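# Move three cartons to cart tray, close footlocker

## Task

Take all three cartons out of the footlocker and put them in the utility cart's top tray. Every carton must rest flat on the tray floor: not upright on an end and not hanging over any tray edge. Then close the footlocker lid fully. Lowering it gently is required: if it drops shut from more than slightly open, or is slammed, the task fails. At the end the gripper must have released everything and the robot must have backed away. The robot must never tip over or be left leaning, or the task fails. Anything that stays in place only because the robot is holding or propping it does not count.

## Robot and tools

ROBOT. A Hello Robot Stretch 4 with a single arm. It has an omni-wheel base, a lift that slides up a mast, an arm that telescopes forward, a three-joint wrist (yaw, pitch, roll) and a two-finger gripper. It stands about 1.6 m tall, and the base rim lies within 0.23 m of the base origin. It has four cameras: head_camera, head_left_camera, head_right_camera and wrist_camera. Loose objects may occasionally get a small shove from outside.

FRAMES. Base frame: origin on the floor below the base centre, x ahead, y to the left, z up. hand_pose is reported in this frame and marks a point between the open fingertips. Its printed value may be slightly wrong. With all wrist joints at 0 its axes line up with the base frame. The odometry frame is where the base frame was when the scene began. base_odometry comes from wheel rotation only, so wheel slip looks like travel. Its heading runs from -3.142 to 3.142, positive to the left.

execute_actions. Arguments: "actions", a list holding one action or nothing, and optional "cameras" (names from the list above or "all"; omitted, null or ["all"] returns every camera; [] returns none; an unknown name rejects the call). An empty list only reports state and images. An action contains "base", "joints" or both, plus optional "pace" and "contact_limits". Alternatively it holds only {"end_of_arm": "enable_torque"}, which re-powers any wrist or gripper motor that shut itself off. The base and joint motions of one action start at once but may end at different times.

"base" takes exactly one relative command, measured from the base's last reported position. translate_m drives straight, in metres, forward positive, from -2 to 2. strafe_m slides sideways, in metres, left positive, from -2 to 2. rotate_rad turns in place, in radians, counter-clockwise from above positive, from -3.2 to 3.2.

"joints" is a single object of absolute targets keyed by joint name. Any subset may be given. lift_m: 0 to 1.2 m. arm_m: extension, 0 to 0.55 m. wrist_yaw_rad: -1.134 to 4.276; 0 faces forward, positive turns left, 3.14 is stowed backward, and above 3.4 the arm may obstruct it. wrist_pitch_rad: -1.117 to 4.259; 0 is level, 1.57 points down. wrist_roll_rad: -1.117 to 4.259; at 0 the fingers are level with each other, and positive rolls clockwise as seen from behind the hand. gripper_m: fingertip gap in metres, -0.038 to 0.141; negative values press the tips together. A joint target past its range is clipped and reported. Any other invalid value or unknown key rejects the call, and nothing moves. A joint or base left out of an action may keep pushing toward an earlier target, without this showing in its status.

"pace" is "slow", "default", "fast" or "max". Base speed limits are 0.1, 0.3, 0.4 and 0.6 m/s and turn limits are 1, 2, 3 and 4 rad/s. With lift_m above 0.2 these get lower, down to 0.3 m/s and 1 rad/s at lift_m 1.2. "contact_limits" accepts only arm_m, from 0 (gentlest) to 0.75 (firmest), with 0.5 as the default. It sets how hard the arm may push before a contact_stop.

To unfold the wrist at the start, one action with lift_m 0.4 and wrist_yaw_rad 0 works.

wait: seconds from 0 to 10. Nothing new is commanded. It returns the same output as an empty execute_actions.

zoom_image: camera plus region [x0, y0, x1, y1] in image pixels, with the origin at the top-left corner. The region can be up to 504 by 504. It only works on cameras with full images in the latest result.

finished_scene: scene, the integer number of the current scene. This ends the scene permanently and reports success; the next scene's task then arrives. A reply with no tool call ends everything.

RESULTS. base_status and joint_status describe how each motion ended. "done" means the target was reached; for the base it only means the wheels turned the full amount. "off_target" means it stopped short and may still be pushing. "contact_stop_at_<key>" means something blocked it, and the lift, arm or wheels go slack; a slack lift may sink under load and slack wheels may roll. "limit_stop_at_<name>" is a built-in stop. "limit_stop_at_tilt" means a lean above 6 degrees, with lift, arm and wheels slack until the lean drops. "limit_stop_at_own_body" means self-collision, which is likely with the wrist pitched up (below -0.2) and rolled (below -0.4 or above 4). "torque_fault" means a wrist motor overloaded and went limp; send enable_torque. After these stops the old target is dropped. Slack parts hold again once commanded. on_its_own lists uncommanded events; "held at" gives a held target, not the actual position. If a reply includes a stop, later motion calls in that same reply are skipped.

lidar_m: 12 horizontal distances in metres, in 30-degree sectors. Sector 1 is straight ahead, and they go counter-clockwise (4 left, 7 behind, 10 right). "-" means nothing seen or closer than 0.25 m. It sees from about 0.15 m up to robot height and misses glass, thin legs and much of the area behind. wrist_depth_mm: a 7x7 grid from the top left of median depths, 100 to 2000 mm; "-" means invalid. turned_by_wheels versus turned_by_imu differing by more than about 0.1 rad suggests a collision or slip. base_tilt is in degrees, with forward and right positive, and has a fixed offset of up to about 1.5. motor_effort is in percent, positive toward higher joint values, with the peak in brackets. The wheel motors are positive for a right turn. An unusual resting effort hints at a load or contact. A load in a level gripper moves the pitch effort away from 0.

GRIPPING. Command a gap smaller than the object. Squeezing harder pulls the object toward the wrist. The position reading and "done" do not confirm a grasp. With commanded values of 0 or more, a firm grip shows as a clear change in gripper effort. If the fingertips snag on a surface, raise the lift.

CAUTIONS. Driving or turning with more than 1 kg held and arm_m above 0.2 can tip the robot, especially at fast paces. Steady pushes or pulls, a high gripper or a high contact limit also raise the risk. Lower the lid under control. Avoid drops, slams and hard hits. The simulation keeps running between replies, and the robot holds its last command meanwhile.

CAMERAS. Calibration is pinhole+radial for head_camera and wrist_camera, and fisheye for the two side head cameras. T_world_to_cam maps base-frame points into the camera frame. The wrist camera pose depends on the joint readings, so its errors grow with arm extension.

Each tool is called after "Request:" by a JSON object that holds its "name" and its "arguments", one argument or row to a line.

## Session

Request:
{"name": "execute_actions", "arguments": {
  "actions": []
}}

Scene clock: 0.00 s.
base_odometry: x=+0.000 y=+0.000 heading=+0.000 (m, m, rad; odometry frame)
turned_by_wheels: +0.000 (rad since the last result)
turned_by_imu: +0.000 (rad since the last result)
base_tilt: forward=-0.6 right=-0.2 (deg)
lidar_m: 1.39 1.42 1.69 1.78 2.60 2.60 1.72 1.74 2.40 1.35 1.38 1.55
base_status: not commanded
joint_positions: lift_m=+0.251 arm_m=-0.001 wrist_yaw_rad=+3.072 wrist_pitch_rad=-0.003 wrist_roll_rad=-0.018 gripper_m=+0.057
joint_status: not commanded
motor_effort: lift_m=+21 arm_m=+0 wrist_yaw_rad=+2 wrist_pitch_rad=-7 wrist_roll_rad=+0 gripper_m=-3 wheel_0=+0 wheel_1=+0 wheel_2=+0 (%)
hand_pose: x=-0.1114 y=+0.1073 z=+0.4297 quat_wxyz=(+0.035, +0.001, -0.009, +0.999) (m; base frame)
wrist_depth_mm: - 142 - - - - - / - 129 281 - - - - / - 127 183 - - - - / 113 142 254 - - - - / - - 1808 1921 - - - / 1430 1618 201 1618 193 1618 1576 / 1060 1060 1042 141 1060 976 1060
pictures: head_camera, head_left_camera, head_right_camera, wrist_camera
camera_calibration (this result's frames):
wrist_camera: T_world_to_cam=[[0.0210036, 0.999419, 0.0268389, -0.106867], [-0.0129618, 0.0271148, -0.999548, 0.486692], [-0.999695, 0.0206463, 0.0135238, 0.109371], [0, 0, 0, 1]] pos_world=[0.117891, 0.0913499, 0.487861]
Images, in order (width x height): head_camera 420x560, head_left_camera 420x672, head_right_camera 420x672, wrist_camera 616x392.

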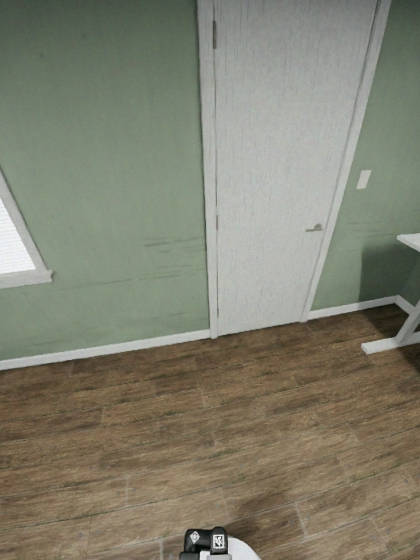

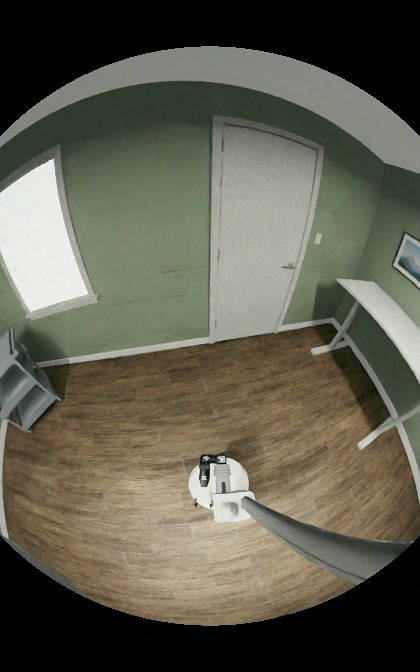

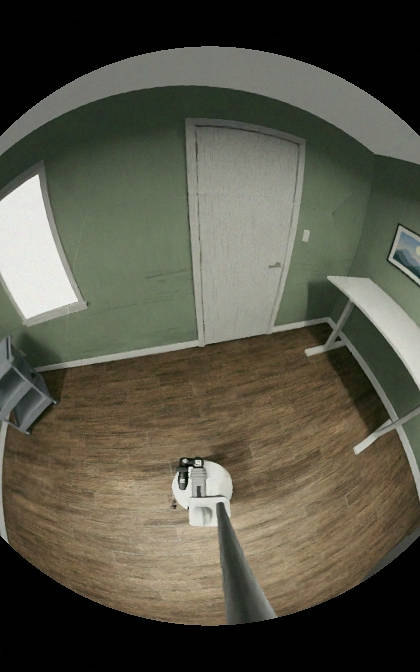

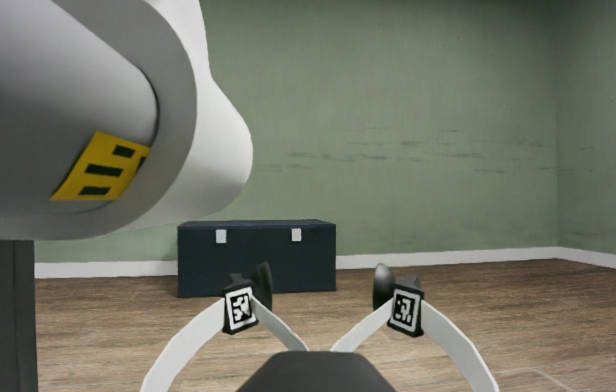

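Request:
{"name": "execute_actions", "arguments": {
  "actions": [
    {"base":{"rotate_rad":-2.89},"joints":{"lift_m":0.4,"wrist_yaw_rad":0,"wrist_roll_rad":0}}
  ],
  "cameras": []
}}

Request:
{"name": "execute_actions", "arguments": {
  "actions": [
    {"base":{"translate_m":0.7},"joints":{"lift_m":0.15},"pace":"fast"}
  ],
  "cameras": ["head_camera","wrist_camera"]
}}

Scene clock: 2.83 s.
base_odometry: x=+0.000 y=+0.000 heading=-2.890 (m, m, rad; odometry frame)
turned_by_wheels: -2.890 (rad since the last result)
turned_by_imu: -2.923 (rad since the last result)
base_tilt: forward=-0.6 right=-0.1 (deg)
lidar_m: 1.70 2.49 1.38 1.35 1.45 1.41 1.40 1.51 1.72 2.58 2.75 1.74
base_status: done
joint_positions: lift_m=+0.400 arm_m=-0.001 wrist_yaw_rad=+0.000 wrist_pitch_rad=-0.003 wrist_roll_rad=+0.000 gripper_m=+0.057
joint_status: all done
motor_effort: lift_m=+23(25) arm_m=+0(0) wrist_yaw_rad=+1(7) wrist_pitch_rad=-7(7) wrist_roll_rad=+2(3) gripper_m=+1(1) wheel_0=+0(3) wheel_1=+0(7) wheel_2=+0(8) (%)
hand_pose: x=+0.4588 y=-0.0874 z=+0.5787 quat_wxyz=(+1.000, +0.000, -0.001, +0.000) (m; base frame)
wrist_depth_mm: - - - - - - 1983 / - - - - - - 1921 / - - - - - - - / - - - - - 1983 - / - - - - 1756 1983 1921 / - - 202 1537 194 1430 1921 / 1499 1430 1336 141 1336 1281 1308
pictures: none
No camera images: the call's "cameras" was empty. Leave "cameras" out to get every camera's image.

Scene clock: 5.87 s.
base_odometry: x=-0.678 y=-0.174 heading=-2.890 (m, m, rad; odometry frame)
turned_by_wheels: +0.000 (rad since the last result)
turned_by_imu: -0.001 (rad since the last result)
base_tilt: forward=-0.5 right=-0.2 (deg)
lidar_m: 1.01 1.74 2.15 1.33 1.39 2.09 2.08 2.18 2.21 2.64 2.17 1.03
base_status: done
joint_positions: lift_m=+0.150 arm_m=-0.001 wrist_yaw_rad=+0.000 wrist_pitch_rad=-0.003 wrist_roll_rad=+0.000 gripper_m=+0.057
joint_status: all done
motor_effort: lift_m=+16(21) arm_m=+0(0) wrist_yaw_rad=+2(0) wrist_pitch_rad=-7(7) wrist_roll_rad=+2(2) gripper_m=-1(1) wheel_0=+0(8) wheel_1=+1(8) wheel_2=+1(12) (%)
hand_pose: x=+0.4588 y=-0.0874 z=+0.3293 quat_wxyz=(+1.000, +0.000, -0.001, +0.000) (m; base frame)
wrist_depth_mm: 1537 1499 1499 1397 1336 1336 1308 / 1537 1537 1464 1464 1366 1308 1336 / 1576 1537 1464 1397 1366 1308 1308 / 1576 1576 1464 1430 1366 1336 1281 / 1576 1537 1464 809 788 759 750 / 1281 1281 201 809 195 768 741 / 891 831 820 140 778 750 750
pictures: head_camera, wrist_camera
camera_calibration (this result's frames):
wrist_camera: T_world_to_cam=[[0.0486486, -0.998768, 0.00981779, -0.103314], [0.014836, -0.00910577, -0.999848, 0.383184], [0.998706, 0.0487869, 0.0143748, -0.22988], [0, 0, 0, 1]] pos_world=[0.228924, -0.0884828, 0.387444]
Images, in order (width x height): head_camera 420x560, wrist_camera 616x392.

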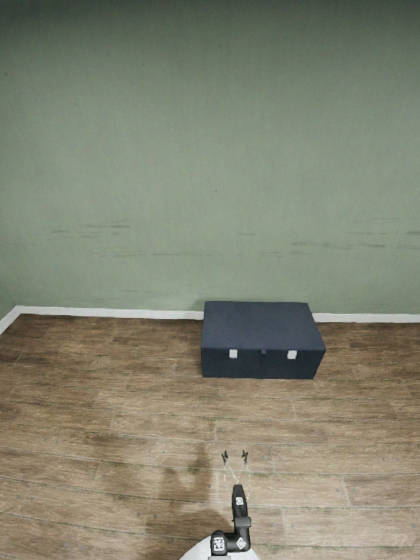

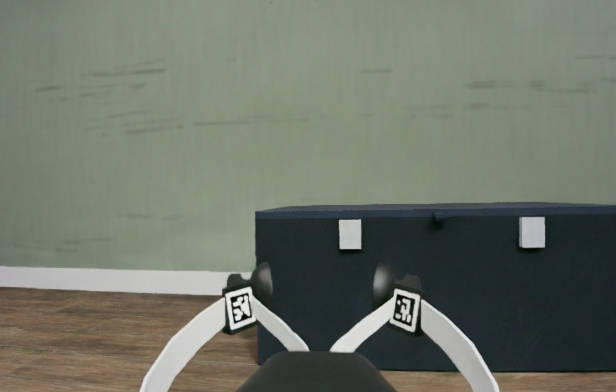

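Request:
{"name": "execute_actions", "arguments": {
  "actions": [
    {"base":{"rotate_rad":-0.065},"joints":{"lift_m":0.55,"wrist_pitch_rad":1.57,"gripper_m":0.07}}
  ],
  "cameras": []
}}

Request:
{"name": "execute_actions", "arguments": {
  "actions": [
    {"base":{"strafe_m":-0.18},"joints":{"arm_m":0.15}}
  ],
  "cameras": []
}}

Request:
{"name": "execute_actions", "arguments": {
  "actions": [
    {"base":{"translate_m":0.65}}
  ],
  "cameras": ["head_camera","wrist_camera"]
}}

Scene clock: 7.37 s.
base_odometry: x=-0.678 y=-0.174 heading=-2.955 (m, m, rad; odometry frame)
turned_by_wheels: -0.065 (rad since the last result)
turned_by_imu: -0.066 (rad since the last result)
base_tilt: forward=-0.7 right=-0.2 (deg)
lidar_m: 0.99 1.72 2.18 1.35 1.36 1.90 2.09 2.18 2.18 2.64 2.27 1.08
base_status: done
joint_positions: lift_m=+0.289 arm_m=-0.001 wrist_yaw_rad=+0.000 wrist_pitch_rad=+1.366 wrist_roll_rad=+0.000 gripper_m=+0.070
joint_status: lift_m limit_stop_at_own_body (moved +0.139 of +0.400); wrist_pitch_rad limit_stop_at_own_body (moved +1.369 of +1.573); the others done
on_its_own: wrist_pitch_rad is held at +1.366, not at your +1.570, since a limit_stop_at_own_body; lift_m is slack since a limit_stop_at_own_body (your +0.550 is given up); arm_m is slack since a limit_stop_at_own_body
motor_effort: lift_m=+20(26) arm_m=+0(0) wrist_yaw_rad=+1(4) wrist_pitch_rad=-2(3) wrist_roll_rad=+2(1) gripper_m=-3(6) wheel_0=+2(5) wheel_1=+1(5) wheel_2=-1(3) (%)
hand_pose: x=+0.2289 y=-0.0874 z=+0.1851 quat_wxyz=(+0.776, +0.000, +0.631, +0.000) (m; base frame)
wrist_depth_mm: 492 480 477 473 462 455 449 / 469 466 459 449 452 445 436 / 459 449 445 436 436 421 421 / 442 439 427 424 418 415 407 / 430 424 418 410 407 402 397 / 413 407 195 399 193 389 384 / 407 206 191 140 382 375 375
pictures: none
No camera images: the call's "cameras" was empty. Leave "cameras" out to get every camera's image.

not run: a stop came earlier in this reply.

not run: a stop came earlier in this reply.

Request:
{"name": "execute_actions", "arguments": {
  "actions": [
    {"base":{"strafe_m":-0.18},"joints":{"arm_m":0.15,"lift_m":0.55}}
  ],
  "cameras": []
}}

Request:
{"name": "execute_actions", "arguments": {
  "actions": [
    {"base":{"translate_m":0.65},"joints":{"wrist_pitch_rad":1.57}}
  ],
  "cameras": ["head_camera","wrist_camera"]
}}

Scene clock: 9.60 s.
base_odometry: x=-0.711 y=+0.002 heading=-2.955 (m, m, rad; odometry frame)
turned_by_wheels: +0.000 (rad since the last result)
turned_by_imu: +0.000 (rad since the last result)
base_tilt: forward=-0.6 right=-0.1 (deg)
lidar_m: 1.02 1.07 2.36 1.51 1.57 2.17 2.09 2.06 2.06 2.46 2.30 1.05
base_status: done
joint_positions: lift_m=+0.550 arm_m=+0.148 wrist_yaw_rad=+0.000 wrist_pitch_rad=+1.366 wrist_roll_rad=+0.000 gripper_m=+0.070
joint_status: all done
on_its_own: wrist_pitch_rad is held at +1.366, not at your +1.570, since a limit_stop_at_own_body
motor_effort: lift_m=+25(26) arm_m=+9(8) wrist_yaw_rad=+1(2) wrist_pitch_rad=-2(3) wrist_roll_rad=+1(2) gripper_m=-4(2) wheel_0=+1(12) wheel_1=+2(9) wheel_2=-1(0) (%)
hand_pose: x=+0.3779 y=-0.0874 z=+0.4454 quat_wxyz=(+0.776, +0.000, +0.631, +0.000) (m; base frame)
wrist_depth_mm: 798 788 759 759 750 741 723 / 778 759 741 723 723 723 715 / 741 741 715 715 699 691 683 / 715 715 707 683 683 676 654 / 707 683 683 668 654 654 647 / 676 668 195 647 192 634 634 / 654 654 647 141 621 609 615
pictures: none
No camera images: the call's "cameras" was empty. Leave "cameras" out to get every camera's image.

Scene clock: 13.23 s.
base_odometry: x=-1.350 y=-0.119 heading=-2.954 (m, m, rad; odometry frame)
turned_by_wheels: +0.000 (rad since the last result)
turned_by_imu: -0.001 (rad since the last result)
base_tilt: forward=-0.5 right=-0.1 (deg)
lidar_m: 0.38 0.39 1.44 2.25 1.74 2.18 2.76 2.55 2.56 2.48 0.55 0.40
base_status: done
joint_positions: lift_m=+0.550 arm_m=+0.148 wrist_yaw_rad=+0.000 wrist_pitch_rad=+1.570 wrist_roll_rad=+0.000 gripper_m=+0.070
joint_status: all done
motor_effort: lift_m=+24(25) arm_m=+9(9) wrist_yaw_rad=+0(3) wrist_pitch_rad=-1(3) wrist_roll_rad=+2(2) gripper_m=-3(2) wheel_0=+1(6) wheel_1=+2(1) wheel_2=+0(12) (%)
hand_pose: x=+0.3196 y=-0.0874 z=+0.4394 quat_wxyz=(+0.707, +0.000, +0.707, +0.000) (m; base frame)
wrist_depth_mm: 322 319 315 310 306 303 301 / 325 319 317 310 307 303 300 / 324 319 315 310 307 304 300 / 683 676 676 564 654 647 640 / 691 683 661 661 647 647 647 / 691 676 196 621 193 640 647 / 691 683 459 140 654 640 634
pictures: head_camera, wrist_camera
camera_calibration (this result's frames):
wrist_camera: T_world_to_cam=[[0.00963974, -0.998768, -0.0486735, -0.0594533], [-0.999875, -0.00901677, -0.0130022, 0.385969], [0.0125473, 0.0487928, -0.99873, 0.66788], [0, 0, 0, 1]] pos_world=[0.378114, -0.0884876, 0.669157]
Images, in order (width x height): head_camera 420x560, wrist_camera 616x392.

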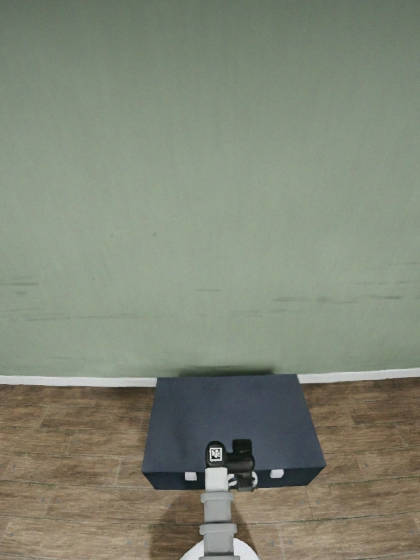

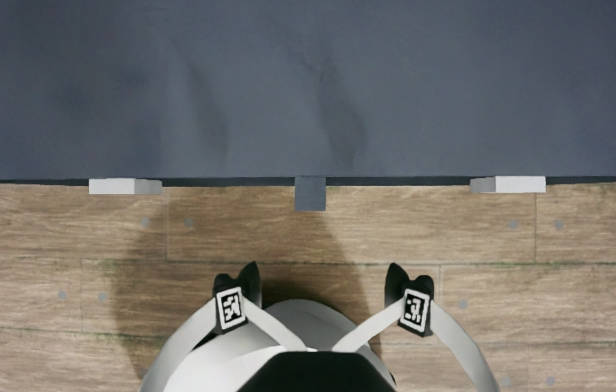

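Request:
{"name": "execute_actions", "arguments": {
  "actions": [
    {"base":{"strafe_m":0.011},"joints":{"arm_m":0.202,"lift_m":0.447}}
  ],
  "cameras": ["wrist_camera"]
}}

Scene clock: 14.77 s.
base_odometry: x=-1.348 y=-0.129 heading=-2.954 (m, m, rad; odometry frame)
turned_by_wheels: +0.000 (rad since the last result)
turned_by_imu: -0.001 (rad since the last result)
base_tilt: forward=-0.6 right=-0.1 (deg)
lidar_m: 0.38 0.38 1.43 2.26 1.74 2.13 2.75 2.56 2.57 2.48 0.55 0.40
base_status: done
joint_positions: lift_m=+0.447 arm_m=+0.200 wrist_yaw_rad=+0.000 wrist_pitch_rad=+1.570 wrist_roll_rad=+0.000 gripper_m=+0.070
joint_status: all done
motor_effort: lift_m=+16(23) arm_m=+9(8) wrist_yaw_rad=+2(2) wrist_pitch_rad=-1(2) wrist_roll_rad=+2(2) gripper_m=-2(1) wheel_0=-1(5) wheel_1=+1(6) wheel_2=-1(2) (%)
hand_pose: x=+0.3716 y=-0.0874 z=+0.3371 quat_wxyz=(+0.707, +0.000, +0.707, +0.000) (m; base frame)
wrist_depth_mm: 216 214 211 208 206 204 202 / 216 213 211 208 206 204 202 / 216 213 211 208 206 204 202 / 216 215 211 209 206 205 202 / 218 215 213 210 208 205 219 / 585 574 195 564 192 549 539 / 580 569 569 140 559 544 539
pictures: wrist_camera
camera_calibration (this result's frames):
wrist_camera: T_world_to_cam=[[0.0096804, -0.998768, -0.0486734, -0.0649481], [-0.999874, -0.00905691, -0.013014, 0.43662], [0.0125572, 0.0487933, -0.99873, 0.565071], [0, 0, 0, 1]] pos_world=[0.430099, -0.0884853, 0.566874]
Images, in order (width x height): wrist_camera 616x392.

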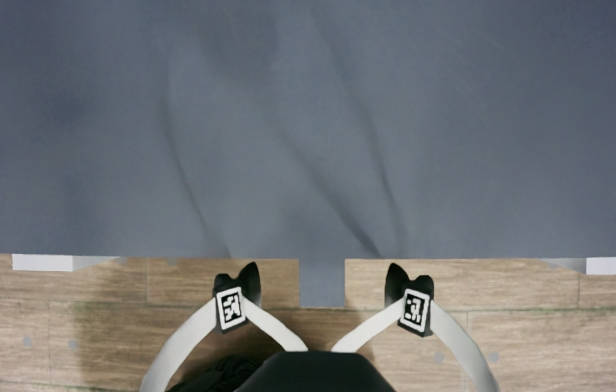

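Request:
{"name": "execute_actions", "arguments": {
  "actions": [
    {"joints":{"gripper_m":-0.03}}
  ],
  "cameras": []
}}

Request:
{"name": "execute_actions", "arguments": {
  "actions": [
    {"joints":{"lift_m":0.556,"arm_m":0.218},"pace":"slow"}
  ],
  "cameras": []
}}

Request:
{"name": "execute_actions", "arguments": {
  "actions": [
    {"joints":{"lift_m":0.669,"arm_m":0.265},"pace":"slow"}
  ],
  "cameras": []
}}

Request:
{"name": "execute_actions", "arguments": {
  "actions": [
    {"joints":{"lift_m":0.766,"arm_m":0.34},"pace":"slow"}
  ],
  "cameras": ["wrist_camera"]
}}

Request:
{"name": "execute_actions", "arguments": {
  "actions": [
    {"joints":{"lift_m":0.808,"arm_m":0.387},"pace":"slow"}
  ],
  "cameras": []
}}

Request:
{"name": "execute_actions", "arguments": {
  "actions": [
    {"joints":{"lift_m":0.841,"arm_m":0.437},"pace":"slow"}
  ],
  "cameras": ["wrist_camera"]
}}

Scene clock: 16.67 s.
base_odometry: x=-1.348 y=-0.129 heading=-2.954 (m, m, rad; odometry frame)
turned_by_wheels: +0.000 (rad since the last result)
turned_by_imu: -0.001 (rad since the last result)
base_tilt: forward=-0.5 right=-0.2 (deg)
lidar_m: 0.38 0.39 1.42 2.25 1.71 2.15 2.77 2.55 2.57 2.48 0.56 0.41
base_status: not commanded
joint_positions: lift_m=+0.447 arm_m=+0.201 wrist_yaw_rad=+0.001 wrist_pitch_rad=+1.568 wrist_roll_rad=+0.000 gripper_m=-0.029
joint_status: all done
motor_effort: lift_m=+20(20) arm_m=+8(9) wrist_yaw_rad=-2(1) wrist_pitch_rad=+6(5) wrist_roll_rad=+2(2) gripper_m=-22(22) wheel_0=-1(1) wheel_1=+1(1) wheel_2=+0(1) (%)
hand_pose: x=+0.3724 y=-0.0874 z=+0.3367 quat_wxyz=(+0.708, +0.000, +0.706, +0.000) (m; base frame)
wrist_depth_mm: 206 204 202 198 197 193 193 / 206 204 201 199 196 194 192 / 206 202 200 197 195 193 191 / 206 202 200 198 195 192 191 / 206 203 200 198 196 194 213 / 585 574 182 204 183 544 535 / 580 574 564 154 549 351 535
pictures: none
No camera images: the call's "cameras" was empty. Leave "cameras" out to get every camera's image.

Scene clock: 18.43 s.
base_odometry: x=-1.348 y=-0.129 heading=-2.954 (m, m, rad; odometry frame)
turned_by_wheels: +0.000 (rad since the last result)
turned_by_imu: -0.001 (rad since the last result)
base_tilt: forward=-0.6 right=-0.2 (deg)
lidar_m: 0.36 0.40 1.44 2.26 1.76 2.15 2.75 2.56 2.57 2.48 0.53 0.40
base_status: not commanded
joint_positions: lift_m=+0.555 arm_m=+0.217 wrist_yaw_rad=+0.000 wrist_pitch_rad=+1.569 wrist_roll_rad=+0.000 gripper_m=-0.029
joint_status: all done
motor_effort: lift_m=+28(29) arm_m=+8(13) wrist_yaw_rad=+0(18) wrist_pitch_rad=+3(56) wrist_roll_rad=+2(2) gripper_m=-24(24) wheel_0=-1(0) wheel_1=+1(1) wheel_2=-3(5) (%)
hand_pose: x=+0.3881 y=-0.0874 z=+0.4451 quat_wxyz=(+0.708, +0.000, +0.706, +0.000) (m; base frame)
wrist_depth_mm: 247 244 240 236 234 229 229 / 238 234 229 226 224 220 219 / 226 223 220 216 215 211 209 / 217 214 212 208 206 203 202 / 212 208 206 203 201 198 327 / 691 683 181 204 183 654 640 / 691 683 580 152 654 404 647
pictures: none
No camera images: the call's "cameras" was empty. Leave "cameras" out to get every camera's image.

Scene clock: 20.23 s.
base_odometry: x=-1.348 y=-0.129 heading=-2.954 (m, m, rad; odometry frame)
turned_by_wheels: +0.000 (rad since the last result)
turned_by_imu: -0.001 (rad since the last result)
base_tilt: forward=-0.6 right=-0.1 (deg)
lidar_m: 0.38 0.37 1.44 2.25 1.73 2.12 2.76 2.55 2.57 2.49 0.56 0.39
base_status: not commanded
joint_positions: lift_m=+0.668 arm_m=+0.264 wrist_yaw_rad=+0.001 wrist_pitch_rad=+1.568 wrist_roll_rad=+0.000 gripper_m=-0.029
joint_status: all done
motor_effort: lift_m=+28(27) arm_m=+8(12) wrist_yaw_rad=-1(14) wrist_pitch_rad=+4(41) wrist_roll_rad=+2(2) gripper_m=-22(22) wheel_0=-1(1) wheel_1=+1(1) wheel_2=-3(3) (%)
hand_pose: x=+0.4352 y=-0.0874 z=+0.5581 quat_wxyz=(+0.708, +0.000, +0.706, +0.000) (m; base frame)
wrist_depth_mm: 319 312 309 303 297 291 289 / 286 278 274 270 267 264 262 / 256 253 247 245 242 237 236 / 231 228 226 223 220 217 216 / 221 216 214 208 209 206 424 / 820 798 182 202 183 759 759 / 820 798 759 154 768 459 750
pictures: none
No camera images: the call's "cameras" was empty. Leave "cameras" out to get every camera's image.

Scene clock: 22.23 s.
base_odometry: x=-1.348 y=-0.129 heading=-2.954 (m, m, rad; odometry frame)
turned_by_wheels: +0.000 (rad since the last result)
turned_by_imu: -0.001 (rad since the last result)
base_tilt: forward=-0.6 right=-0.1 (deg)
lidar_m: 0.37 0.38 1.43 2.26 1.75 2.15 2.75 2.54 2.57 2.49 0.53 0.37
base_status: not commanded
joint_positions: lift_m=+0.766 arm_m=+0.338 wrist_yaw_rad=-0.003 wrist_pitch_rad=+1.580 wrist_roll_rad=+0.000 gripper_m=-0.029
joint_status: all done
on_its_own: wrist_pitch_rad is at rest, and its effort (-30) is outside its rest range (-23 to +23)
motor_effort: lift_m=+24(32) arm_m=+12(12) wrist_yaw_rad=+10(16) wrist_pitch_rad=-30(45) wrist_roll_rad=+2(2) gripper_m=-22(23) wheel_0=-1(1) wheel_1=+1(1) wheel_2=-2(3) (%)
hand_pose: x=+0.5059 y=-0.0874 z=+0.6554 quat_wxyz=(+0.704, +0.001, +0.710, -0.001) (m; base frame)
wrist_depth_mm: 462 455 449 433 424 413 407 / 368 357 351 342 338 332 330 / 300 293 286 283 277 273 271 / 251 249 245 241 238 236 233 / 229 227 224 216 218 216 530 / 904 917 183 204 183 564 842 / 904 917 878 153 878 512 866
pictures: wrist_camera
camera_calibration (this result's frames):
wrist_camera: T_world_to_cam=[[0.00623373, -0.998791, -0.0487703, -0.0489412], [-0.999978, -0.00610687, -0.00274981, 0.568619], [0.00244865, 0.0487863, -0.998806, 0.886456], [0, 0, 0, 1]] pos_world=[0.566741, -0.0886565, 0.884574]
Images, in order (width x height): wrist_camera 616x392.

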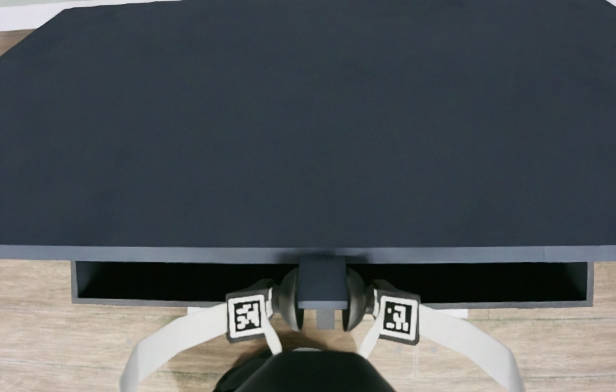

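Scene clock: 23.90 s.
base_odometry: x=-1.348 y=-0.129 heading=-2.954 (m, m, rad; odometry frame)
turned_by_wheels: +0.000 (rad since the last result)
turned_by_imu: -0.001 (rad since the last result)
base_tilt: forward=-0.5 right=-0.1 (deg)
lidar_m: 0.37 0.39 1.42 2.25 1.75 2.14 2.74 2.54 2.57 2.48 0.55 0.38
base_status: not commanded
joint_positions: lift_m=+0.808 arm_m=+0.385 wrist_yaw_rad=-0.003 wrist_pitch_rad=+1.580 wrist_roll_rad=+0.000 gripper_m=-0.029
joint_status: all done
on_its_own: wrist_pitch_rad is at rest, and its effort (-28) is outside its rest range (-23 to +23)
motor_effort: lift_m=+23(33) arm_m=+11(10) wrist_yaw_rad=+8(12) wrist_pitch_rad=-28(36) wrist_roll_rad=+2(2) gripper_m=-22(26) wheel_0=+0(1) wheel_1=+1(1) wheel_2=-2(2) (%)
hand_pose: x=+0.5531 y=-0.0874 z=+0.6975 quat_wxyz=(+0.704, +0.001, +0.710, -0.001) (m; base frame)
wrist_depth_mm: 842 809 809 750 759 661 778 / 459 442 430 421 410 402 404 / 336 329 322 315 310 307 304 / 266 262 259 255 250 248 245 / 236 232 228 220 224 221 220 / 946 668 182 203 183 647 634 / 976 931 931 153 917 525 891
pictures: none
No camera images: the call's "cameras" was empty. Leave "cameras" out to get every camera's image.

Scene clock: 25.60 s.
base_odometry: x=-1.348 y=-0.129 heading=-2.954 (m, m, rad; odometry frame)
turned_by_wheels: +0.000 (rad since the last result)
turned_by_imu: -0.001 (rad since the last result)
base_tilt: forward=-0.6 right=-0.1 (deg)
lidar_m: 0.36 0.40 1.42 2.24 1.73 2.16 2.74 2.55 2.59 2.48 0.53 0.38
base_status: not commanded
joint_positions: lift_m=+0.841 arm_m=+0.435 wrist_yaw_rad=-0.003 wrist_pitch_rad=+1.581 wrist_roll_rad=+0.000 gripper_m=-0.029
joint_status: all done
on_its_own: wrist_pitch_rad is at rest, and its effort (-31) is outside its rest range (-23 to +23)
motor_effort: lift_m=+20(35) arm_m=+12(10) wrist_yaw_rad=+10(12) wrist_pitch_rad=-31(36) wrist_roll_rad=+2(2) gripper_m=-20(27) wheel_0=-1(1) wheel_1=+1(1) wheel_2=-2(2) (%)
hand_pose: x=+0.6027 y=-0.0874 z=+0.7307 quat_wxyz=(+0.704, +0.001, +0.711, -0.001) (m; base frame)
wrist_depth_mm: 778 768 741 759 750 759 759 / 960 609 574 564 554 544 539 / 394 382 373 368 359 353 351 / 282 281 274 271 266 264 262 / 239 232 229 224 225 223 223 / 1008 741 182 204 180 759 668 / 1008 640 976 153 640 389 931
pictures: wrist_camera
camera_calibration (this result's frames):
wrist_camera: T_world_to_cam=[[0.00586294, -0.998793, -0.0487743, -0.0456447], [-0.999981, -0.00575719, -0.00230828, 0.665336], [0.00202469, 0.0487869, -0.998807, 0.961683], [0, 0, 0, 1]] pos_world=[0.663644, -0.0886766, 0.959845]
Images, in order (width x height): wrist_camera 616x392.

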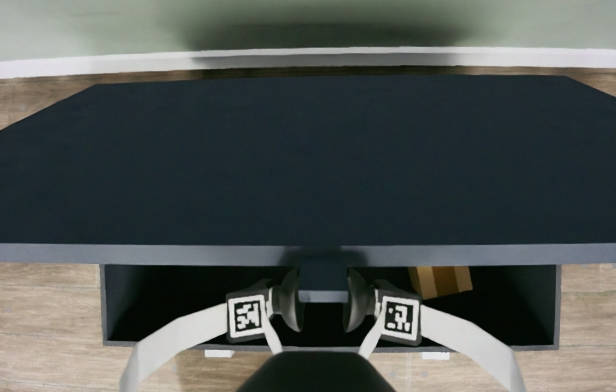

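Request:
{"name": "execute_actions", "arguments": {
  "actions": [
    {"joints":{"lift_m":0.865,"arm_m":0.492},"pace":"slow"}
  ],
  "cameras": []
}}

Request:
{"name": "execute_actions", "arguments": {
  "actions": [
    {"joints":{"lift_m":0.882,"arm_m":0.55},"pace":"slow"}
  ],
  "cameras": []
}}

Request:
{"name": "execute_actions", "arguments": {
  "actions": [
    {"base":{"translate_m":0.08},"joints":{"lift_m":0.89},"pace":"slow"}
  ],
  "cameras": ["wrist_camera"]
}}

Request:
{"name": "execute_actions", "arguments": {
  "actions": [
    {"joints":{"lift_m":0.875,"wrist_pitch_rad":1.25},"pace":"slow"}
  ],
  "cameras": ["wrist_camera","head_camera"]
}}

Scene clock: 27.50 s.
base_odometry: x=-1.348 y=-0.129 heading=-2.954 (m, m, rad; odometry frame)
turned_by_wheels: +0.000 (rad since the last result)
turned_by_imu: -0.001 (rad since the last result)
base_tilt: forward=-0.6 right=-0.1 (deg)
lidar_m: 0.36 0.39 1.44 2.25 1.74 2.15 2.77 2.55 2.57 2.48 0.54 0.40
base_status: not commanded
joint_positions: lift_m=+0.865 arm_m=+0.490 wrist_yaw_rad=-0.003 wrist_pitch_rad=+1.580 wrist_roll_rad=+0.000 gripper_m=-0.030
joint_status: all done
on_its_own: wrist_pitch_rad is at rest, and its effort (-30) is outside its rest range (-23 to +23)
motor_effort: lift_m=+18(34) arm_m=+12(9) wrist_yaw_rad=+11(11) wrist_pitch_rad=-30(32) wrist_roll_rad=+2(1) gripper_m=-16(30) wheel_0=-1(1) wheel_1=+1(1) wheel_2=-2(2) (%)
hand_pose: x=+0.6578 y=-0.0874 z=+0.7550 quat_wxyz=(+0.704, +0.001, +0.710, -0.001) (m; base frame)
wrist_depth_mm: 640 634 621 627 615 627 627 / 917 917 904 904 904 891 891 / 549 496 477 466 455 445 442 / 310 307 300 296 291 287 283 / 236 235 232 228 226 224 227 / 1042 854 183 209 183 820 931 / 1008 668 723 150 668 156 946
pictures: none
No camera images: the call's "cameras" was empty. Leave "cameras" out to get every camera's image.

Scene clock: 29.30 s.
base_odometry: x=-1.348 y=-0.129 heading=-2.954 (m, m, rad; odometry frame)
turned_by_wheels: +0.000 (rad since the last result)
turned_by_imu: -0.001 (rad since the last result)
base_tilt: forward=-0.6 right=-0.1 (deg)
lidar_m: 0.36 0.39 1.45 2.26 1.75 2.13 2.75 2.55 2.57 2.47 0.55 0.39
base_status: not commanded
joint_positions: lift_m=+0.882 arm_m=+0.547 wrist_yaw_rad=-0.002 wrist_pitch_rad=+1.577 wrist_roll_rad=+0.000 gripper_m=-0.030
joint_status: all done
motor_effort: lift_m=+17(29) arm_m=+11(14) wrist_yaw_rad=+8(11) wrist_pitch_rad=-20(30) wrist_roll_rad=+2(1) gripper_m=-18(25) wheel_0=-1(1) wheel_1=+1(1) wheel_2=-2(2) (%)
hand_pose: x=+0.7165 y=-0.0874 z=+0.7720 quat_wxyz=(+0.705, +0.001, +0.709, -0.001) (m; base frame)
wrist_depth_mm: 500 500 480 484 488 496 500 / 723 732 732 741 732 732 707 / 1042 1008 991 976 976 1008 960 / 366 355 351 343 338 334 330 / 239 238 236 228 231 228 235 / 1042 831 182 219 183 809 960 / 1042 683 809 150 788 157 976
pictures: none
No camera images: the call's "cameras" was empty. Leave "cameras" out to get every camera's image.

Scene clock: 31.37 s.
base_odometry: x=-1.426 y=-0.144 heading=-2.955 (m, m, rad; odometry frame)
turned_by_wheels: +0.000 (rad since the last result)
turned_by_imu: -0.001 (rad since the last result)
base_tilt: forward=-0.6 right=-0.2 (deg)
lidar_m: 0.29 0.30 1.31 2.25 1.78 2.13 2.82 2.60 2.57 2.48 0.44 0.29
base_status: done
joint_positions: lift_m=+0.890 arm_m=+0.548 wrist_yaw_rad=-0.001 wrist_pitch_rad=+1.571 wrist_roll_rad=+0.000 gripper_m=-0.030
joint_status: all done
motor_effort: lift_m=+17(22) arm_m=+9(11) wrist_yaw_rad=+4(7) wrist_pitch_rad=-3(20) wrist_roll_rad=+2(2) gripper_m=-15(20) wheel_0=+1(1) wheel_1=+2(4) wheel_2=-4(11) (%)
hand_pose: x=+0.7186 y=-0.0874 z=+0.7800 quat_wxyz=(+0.707, +0.000, +0.707, +0.000) (m; base frame)
wrist_depth_mm: 312 310 303 303 301 309 303 / 442 445 459 459 455 449 442 / 891 904 904 904 904 891 866 / 1008 1025 1025 991 991 976 991 / 242 243 243 224 238 234 232 / 1042 842 182 218 182 820 976 / 1025 691 960 155 878 156 991
pictures: wrist_camera
camera_calibration (this result's frames):
wrist_camera: T_world_to_cam=[[0.00875414, -0.998776, -0.0486801, -0.046079], [-0.999891, -0.00816321, -0.0123246, 0.788918], [0.0119121, 0.0487827, -0.998738, 1.00354], [0, 0, 0, 1]] pos_world=[0.777281, -0.0885377, 1.00975]
Images, in order (width x height): wrist_camera 616x392.

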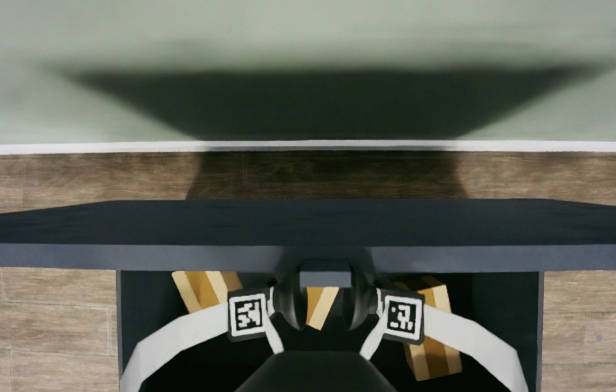

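Scene clock: 32.23 s.
base_odometry: x=-1.426 y=-0.144 heading=-2.955 (m, m, rad; odometry frame)
turned_by_wheels: +0.000 (rad since the last result)
turned_by_imu: -0.001 (rad since the last result)
base_tilt: forward=-0.6 right=-0.1 (deg)
lidar_m: 0.28 0.31 1.33 2.25 1.79 2.15 2.84 2.61 2.58 2.49 0.45 0.28
base_status: not commanded
joint_positions: lift_m=+0.875 arm_m=+0.548 wrist_yaw_rad=-0.001 wrist_pitch_rad=+1.250 wrist_roll_rad=+0.000 gripper_m=-0.029
joint_status: all done
motor_effort: lift_m=+15(17) arm_m=+8(9) wrist_yaw_rad=+2(3) wrist_pitch_rad=-1(14) wrist_roll_rad=+2(2) gripper_m=-22(23) wheel_0=+0(1) wheel_1=+1(2) wheel_2=-4(4) (%)
hand_pose: x=+0.8097 y=-0.0875 z=+0.7799 quat_wxyz=(+0.811, +0.000, +0.585, +0.000) (m; base frame)
wrist_depth_mm: 170 169 165 164 163 163 166 / 206 207 206 206 204 201 199 / 274 274 273 270 267 264 260 / 413 407 399 397 387 387 379 / 251 242 236 233 229 225 517 / 399 370 182 226 182 289 334 / 960 661 904 144 891 384 661
pictures: head_camera, wrist_camera
camera_calibration (this result's frames):
wrist_camera: T_world_to_cam=[[0.0238907, -0.998782, -0.0431725, -0.063488], [-0.945089, -0.00848459, -0.326704, 1.08079], [0.32594, 0.048607, -0.94414, 0.705432], [0, 0, 0, 1]] pos_world=[0.793027, -0.0885296, 1.01638]
Images, in order (width x height): head_camera 420x560, wrist_camera 616x392.

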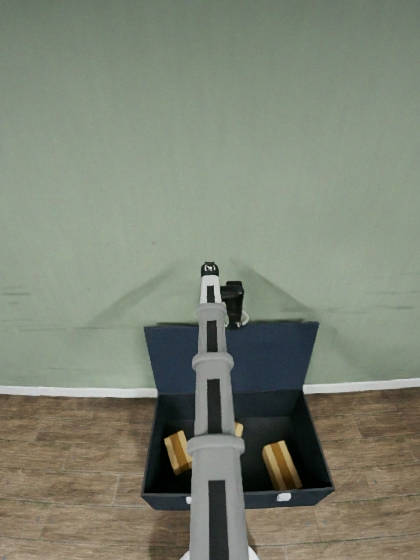

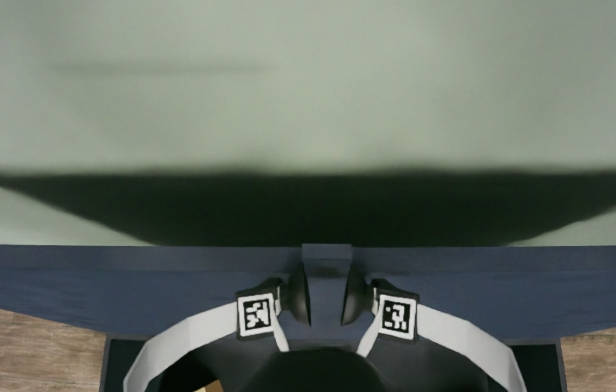

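Request:
{"name": "execute_actions", "arguments": {
  "actions": [
    {"joints":{"lift_m":0.85,"wrist_pitch_rad":1.05},"pace":"slow"}
  ],
  "cameras": []
}}

Request:
{"name": "execute_actions", "arguments": {
  "actions": [
    {"joints":{"gripper_m":0.06}}
  ],
  "cameras": ["wrist_camera"]
}}

Request:
{"name": "execute_actions", "arguments": {
  "actions": [
    {"joints":{"lift_m":0.7,"wrist_pitch_rad":1.57,"arm_m":0.3,"gripper_m":0.141}}
  ],
  "cameras": ["wrist_camera","head_camera"]
}}

Scene clock: 33.37 s.
base_odometry: x=-1.426 y=-0.144 heading=-2.955 (m, m, rad; odometry frame)
turned_by_wheels: +0.000 (rad since the last result)
turned_by_imu: -0.001 (rad since the last result)
base_tilt: forward=-0.6 right=-0.1 (deg)
lidar_m: 0.29 0.30 1.33 2.25 1.78 2.15 2.84 2.61 2.55 2.49 0.44 0.30
base_status: not commanded
joint_positions: lift_m=+0.850 arm_m=+0.548 wrist_yaw_rad=-0.003 wrist_pitch_rad=+1.059 wrist_roll_rad=+0.000 gripper_m=-0.029
joint_status: all done
on_its_own: wrist_pitch_rad is at rest, and its effort (-27) is outside its rest range (-23 to +23)
motor_effort: lift_m=+20(24) arm_m=+8(8) wrist_yaw_rad=+9(10) wrist_pitch_rad=-27(52) wrist_roll_rad=+1(1) gripper_m=-20(26) wheel_0=-2(2) wheel_1=+1(1) wheel_2=-4(4) (%)
hand_pose: x=+0.8599 y=-0.0878 z=+0.7767 quat_wxyz=(+0.863, +0.001, +0.505, -0.001) (m; base frame)
wrist_depth_mm: 138 136 133 133 132 132 - / 159 158 158 157 156 153 152 / 196 195 193 191 190 187 185 / 254 250 247 244 241 237 236 / 306 303 296 229 289 285 283 / 278 272 183 229 182 241 252 / 364 325 353 147 320 153 329
pictures: none
No camera images: the call's "cameras" was empty. Leave "cameras" out to get every camera's image.

Scene clock: 34.97 s.
base_odometry: x=-1.426 y=-0.144 heading=-2.955 (m, m, rad; odometry frame)
turned_by_wheels: +0.000 (rad since the last result)
turned_by_imu: -0.001 (rad since the last result)
base_tilt: forward=-0.6 right=-0.2 (deg)
lidar_m: 0.29 0.29 1.32 2.26 1.79 2.15 2.83 2.62 2.58 2.48 0.45 0.29
base_status: not commanded
joint_positions: lift_m=+0.850 arm_m=+0.548 wrist_yaw_rad=-0.003 wrist_pitch_rad=+1.055 wrist_roll_rad=+0.000 gripper_m=+0.060
joint_status: all done
motor_effort: lift_m=+20(20) arm_m=+8(8) wrist_yaw_rad=+11(11) wrist_pitch_rad=-14(27) wrist_roll_rad=+1(2) gripper_m=+0(26) wheel_0=-2(2) wheel_1=+1(1) wheel_2=-4(4) (%)
hand_pose: x=+0.8609 y=-0.0879 z=+0.7774 quat_wxyz=(+0.864, +0.001, +0.503, -0.001) (m; base frame)
wrist_depth_mm: 136 134 132 131 131 131 - / 157 156 156 155 154 152 151 / 192 191 190 187 186 183 182 / 248 245 242 239 236 233 232 / 258 254 252 238 244 241 237 / 290 282 251 247 193 265 264 / 370 351 340 135 329 306 332
pictures: wrist_camera
camera_calibration (this result's frames):
wrist_camera: T_world_to_cam=[[0.0288187, -0.998875, -0.0376548, -0.0738004], [-0.863576, -0.00590884, -0.504184, 1.19641], [0.503394, 0.0470477, -0.862775, 0.470233], [0, 0, 0, 1]] pos_world=[0.798603, -0.0887714, 1.00614]
Images, in order (width x height): wrist_camera 616x392.

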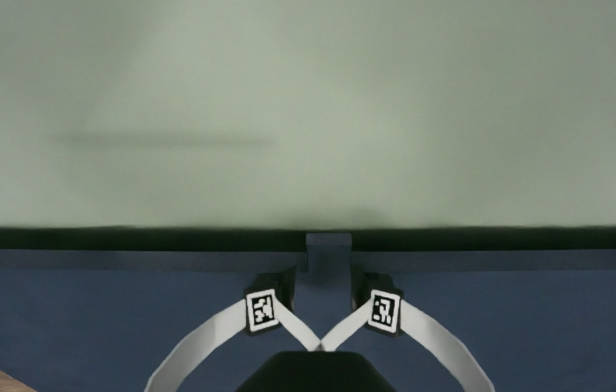

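Scene clock: 36.83 s.
base_odometry: x=-1.426 y=-0.144 heading=-2.955 (m, m, rad; odometry frame)
turned_by_wheels: +0.000 (rad since the last result)
turned_by_imu: +0.000 (rad since the last result)
base_tilt: forward=-0.5 right=-0.1 (deg)
lidar_m: 0.28 0.32 1.33 2.24 1.79 2.13 2.84 2.61 2.58 2.49 0.43 0.31
base_status: not commanded
joint_positions: lift_m=+0.700 arm_m=+0.302 wrist_yaw_rad=+0.000 wrist_pitch_rad=+1.570 wrist_roll_rad=+0.000 gripper_m=+0.141
joint_status: all done
motor_effort: lift_m=+16(18) arm_m=-9(8) wrist_yaw_rad=+2(11) wrist_pitch_rad=-1(20) wrist_roll_rad=+2(1) gripper_m=+1(1) wheel_0=-1(2) wheel_1=+1(1) wheel_2=+0(4) (%)
hand_pose: x=+0.4726 y=-0.0874 z=+0.5901 quat_wxyz=(+0.707, +0.000, +0.707, +0.000) (m; base frame)
wrist_depth_mm: 492 492 484 484 473 484 492 / 559 647 723 707 723 715 591 / 559 683 809 676 778 768 591 / 559 683 809 683 788 715 585 / 559 732 798 788 788 668 591 / 554 603 574 683 683 206 559 / 854 521 530 142 521 480 512
pictures: head_camera, wrist_camera
camera_calibration (this result's frames):
wrist_camera: T_world_to_cam=[[0.0094005, -0.99877, -0.0486756, -0.0534792], [-0.999879, -0.00878703, -0.0128019, 0.540881], [0.0123584, 0.04879, -0.998733, 0.816568], [0, 0, 0, 1]] pos_world=[0.531227, -0.0885011, 0.819855]
Images, in order (width x height): head_camera 420x560, wrist_camera 616x392.

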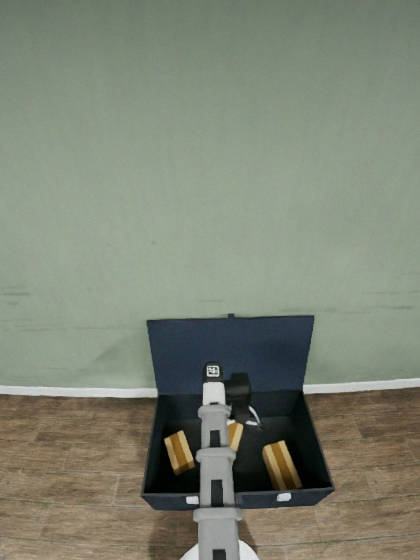

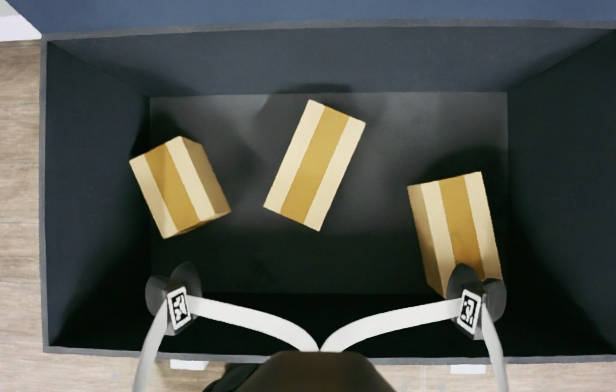

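Request:
{"name": "execute_actions", "arguments": {
  "actions": [
    {"base":{"strafe_m":0.015},"joints":{"lift_m":0.3,"arm_m":0.42,"wrist_roll_rad":0.4}}
  ],
  "cameras": ["wrist_camera"]
}}

Scene clock: 39.53 s.
base_odometry: x=-1.424 y=-0.159 heading=-2.955 (m, m, rad; odometry frame)
turned_by_wheels: +0.000 (rad since the last result)
turned_by_imu: -0.001 (rad since the last result)
base_tilt: forward=-0.6 right=-0.1 (deg)
lidar_m: 0.29 0.30 1.32 2.24 1.76 2.13 2.83 2.62 2.59 2.50 0.41 0.27
base_status: done
joint_positions: lift_m=+0.300 arm_m=+0.418 wrist_yaw_rad=+0.000 wrist_pitch_rad=+1.570 wrist_roll_rad=+0.399 gripper_m=+0.141
joint_status: all done
motor_effort: lift_m=+16(17) arm_m=+9(9) wrist_yaw_rad=+1(2) wrist_pitch_rad=-1(2) wrist_roll_rad=+2(5) gripper_m=-1(1) wheel_0=+0(9) wheel_1=+1(6) wheel_2=-1(4) (%)
hand_pose: x=+0.5896 y=-0.0874 z=+0.1901 quat_wxyz=(+0.693, +0.140, +0.693, -0.140) (m; base frame)
wrist_depth_mm: 147 169 198 241 309 384 379 / 180 216 271 359 389 384 379 / 239 306 392 273 387 379 379 / 355 402 394 273 270 382 342 / 404 397 399 272 270 384 327 / 404 399 273 271 270 206 379 / 291 347 394 142 384 387 379
pictures: wrist_camera
camera_calibration (this result's frames):
wrist_camera: T_world_to_cam=[[-0.379917, -0.923722, -0.0489942, 0.162104], [-0.924513, 0.38093, -0.0129739, 0.642349], [0.0306476, 0.0403668, -0.998715, 0.40409], [0, 0, 0, 1]] pos_world=[0.643061, -0.111263, 0.419846]
Images, in order (width x height): wrist_camera 616x392.

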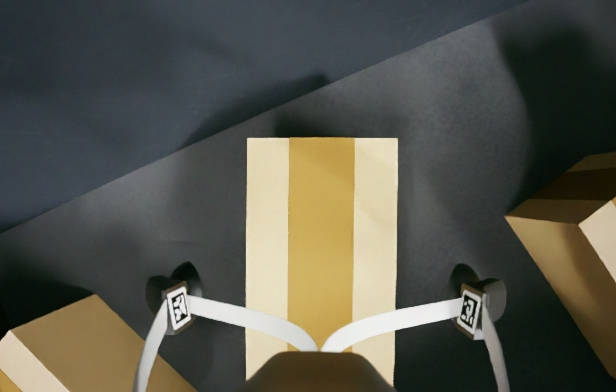

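Request:
{"name": "execute_actions", "arguments": {
  "actions": [
    {"joints":{"lift_m":0.21}}
  ],
  "cameras": []
}}

Request:
{"name": "execute_actions", "arguments": {
  "actions": [
    {"joints":{"gripper_m":0.05}}
  ],
  "cameras": []
}}

Request:
{"name": "execute_actions", "arguments": {
  "actions": [
    {"joints":{"lift_m":0.6}}
  ],
  "cameras": []
}}

Request:
{"name": "execute_actions", "arguments": {
  "actions": [
    {"base":{"translate_m":-1.0},"joints":{"arm_m":0.05,"wrist_roll_rad":0},"pace":"fast"}
  ],
  "cameras": []
}}

Request:
{"name": "execute_actions", "arguments": {
  "actions": [
    {"base":{"rotate_rad":-2.35}}
  ],
  "cameras": ["head_camera"]
}}

Scene clock: 41.03 s.
base_odometry: x=-1.424 y=-0.159 heading=-2.955 (m, m, rad; odometry frame)
turned_by_wheels: +0.000 (rad since the last result)
turned_by_imu: -0.001 (rad since the last result)
base_tilt: forward=-0.5 right=-0.1 (deg)
lidar_m: 0.30 0.29 1.31 2.25 1.78 2.13 2.84 2.62 2.60 2.50 0.43 0.29
base_status: not commanded
joint_positions: lift_m=+0.210 arm_m=+0.418 wrist_yaw_rad=+0.000 wrist_pitch_rad=+1.570 wrist_roll_rad=+0.399 gripper_m=+0.141
joint_status: all done
motor_effort: lift_m=+14(15) arm_m=+9(9) wrist_yaw_rad=+1(0) wrist_pitch_rad=-1(1) wrist_roll_rad=+2(3) gripper_m=+3(1) wheel_0=-1(1) wheel_1=+1(1) wheel_2=-1(1) (%)
hand_pose: x=+0.5896 y=-0.0874 z=+0.1002 quat_wxyz=(+0.693, +0.140, +0.693, -0.140) (m; base frame)
wrist_depth_mm: 147 169 198 242 297 296 291 / 179 216 270 301 297 296 290 / 239 306 185 183 181 294 293 / 312 309 185 182 181 296 291 / 312 310 185 182 182 296 293 / 310 309 185 183 180 195 291 / 293 309 186 137 180 296 291
pictures: none
No camera images: the call's "cameras" was empty. Leave "cameras" out to get every camera's image.

Scene clock: 42.97 s.
base_odometry: x=-1.424 y=-0.159 heading=-2.955 (m, m, rad; odometry frame)
turned_by_wheels: +0.000 (rad since the last result)
turned_by_imu: -0.001 (rad since the last result)
base_tilt: forward=-0.6 right=-0.2 (deg)
lidar_m: 0.29 0.30 1.31 2.25 1.78 2.14 2.83 2.63 2.59 2.51 0.41 0.29
base_status: not commanded
joint_positions: lift_m=+0.210 arm_m=+0.419 wrist_yaw_rad=+0.000 wrist_pitch_rad=+1.570 wrist_roll_rad=+0.400 gripper_m=+0.051
joint_status: all done
motor_effort: lift_m=+21(21) arm_m=+8(9) wrist_yaw_rad=+2(0) wrist_pitch_rad=+0(5) wrist_roll_rad=+2(2) gripper_m=-26(26) wheel_0=-1(1) wheel_1=+1(1) wheel_2=-1(1) (%)
hand_pose: x=+0.5898 y=-0.0874 z=+0.0997 quat_wxyz=(+0.693, +0.140, +0.693, -0.140) (m; base frame)
wrist_depth_mm: 148 172 200 244 293 289 287 / 181 220 265 297 294 291 289 / 242 303 170 168 167 289 287 / 306 303 171 168 167 290 287 / 309 304 171 168 166 290 289 / 307 303 171 169 167 180 289 / 291 304 172 168 167 291 289
pictures: none
No camera images: the call's "cameras" was empty. Leave "cameras" out to get every camera's image.

Scene clock: 45.53 s.
base_odometry: x=-1.424 y=-0.159 heading=-2.955 (m, m, rad; odometry frame)
turned_by_wheels: +0.000 (rad since the last result)
turned_by_imu: -0.001 (rad since the last result)
base_tilt: forward=-0.6 right=-0.1 (deg)
lidar_m: 0.29 0.31 1.31 2.23 1.79 2.13 2.83 2.62 2.56 2.50 0.41 0.28
base_status: not commanded
joint_positions: lift_m=+0.599 arm_m=+0.419 wrist_yaw_rad=+0.000 wrist_pitch_rad=+1.570 wrist_roll_rad=+0.400 gripper_m=+0.051
joint_status: all done
motor_effort: lift_m=+30(30) arm_m=+8(8) wrist_yaw_rad=-1(0) wrist_pitch_rad=+0(1) wrist_roll_rad=+2(1) gripper_m=-26(25) wheel_0=-1(1) wheel_1=+1(1) wheel_2=-1(1) (%)
hand_pose: x=+0.5898 y=-0.0874 z=+0.4890 quat_wxyz=(+0.693, +0.140, +0.693, -0.140) (m; base frame)
wrist_depth_mm: 221 245 272 309 353 455 488 / 255 289 322 368 469 661 521 / 310 357 170 168 166 676 580 / 382 530 170 168 166 559 621 / 508 691 171 169 167 554 559 / 469 574 171 169 167 180 554 / 442 549 172 168 167 521 452
pictures: none
No camera images: the call's "cameras" was empty. Leave "cameras" out to get every camera's image.

Scene clock: 49.40 s.
base_odometry: x=-0.441 y=+0.027 heading=-2.955 (m, m, rad; odometry frame)
turned_by_wheels: +0.000 (rad since the last result)
turned_by_imu: -0.002 (rad since the last result)
base_tilt: forward=-0.6 right=-0.2 (deg)
lidar_m: 1.29 2.00 2.34 1.45 1.53 1.90 1.83 1.89 1.90 2.48 2.58 1.34
base_status: done
joint_positions: lift_m=+0.599 arm_m=+0.051 wrist_yaw_rad=+0.000 wrist_pitch_rad=+1.570 wrist_roll_rad=+0.000 gripper_m=+0.051
joint_status: all done
motor_effort: lift_m=+29(30) arm_m=-8(8) wrist_yaw_rad=+2(2) wrist_pitch_rad=+0(9) wrist_roll_rad=-1(4) gripper_m=-25(28) wheel_0=+2(6) wheel_1=+0(7) wheel_2=-1(11) (%)
hand_pose: x=+0.2227 y=-0.0874 z=+0.4890 quat_wxyz=(+0.708, +0.000, +0.707, +0.000) (m; base frame)
wrist_depth_mm: 732 723 723 707 707 699 691 / 732 732 723 699 699 699 691 / 732 732 171 168 166 699 691 / 750 741 170 168 167 699 683 / 741 732 171 168 167 691 691 / 741 741 171 168 167 178 683 / 741 512 172 168 167 691 699
pictures: none
No camera images: the call's "cameras" was empty. Leave "cameras" out to get every camera's image.

Scene clock: 51.87 s.
base_odometry: x=-0.441 y=+0.027 heading=+0.979 (m, m, rad; odometry frame)
turned_by_wheels: -2.350 (rad since the last result)
turned_by_imu: -2.377 (rad since the last result)
base_tilt: forward=-0.6 right=+0.0 (deg)
lidar_m: 1.88 1.99 2.49 2.17 1.28 1.28 2.26 1.46 1.45 1.75 1.84 1.85
base_status: done
joint_positions: lift_m=+0.599 arm_m=+0.052 wrist_yaw_rad=+0.000 wrist_pitch_rad=+1.570 wrist_roll_rad=+0.000 gripper_m=+0.051
joint_status: not commanded
motor_effort: lift_m=+29(29) arm_m=-8(9) wrist_yaw_rad=+2(0) wrist_pitch_rad=+0(4) wrist_roll_rad=-1(1) gripper_m=-24(23) wheel_0=+1(8) wheel_1=+2(9) wheel_2=-1(8) (%)
hand_pose: x=+0.2228 y=-0.0874 z=+0.4890 quat_wxyz=(+0.708, +0.000, +0.707, +0.000) (m; base frame)
wrist_depth_mm: 741 732 715 715 707 691 691 / 741 741 723 707 699 683 676 / 732 732 170 168 166 699 683 / 741 732 171 168 166 691 699 / 741 750 171 168 167 707 691 / 741 732 171 168 166 179 683 / 741 512 172 168 166 699 691
pictures: head_camera
Images, in order (width x height): head_camera 420x560.

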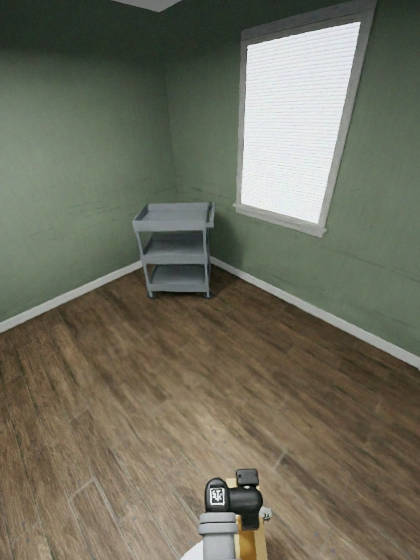

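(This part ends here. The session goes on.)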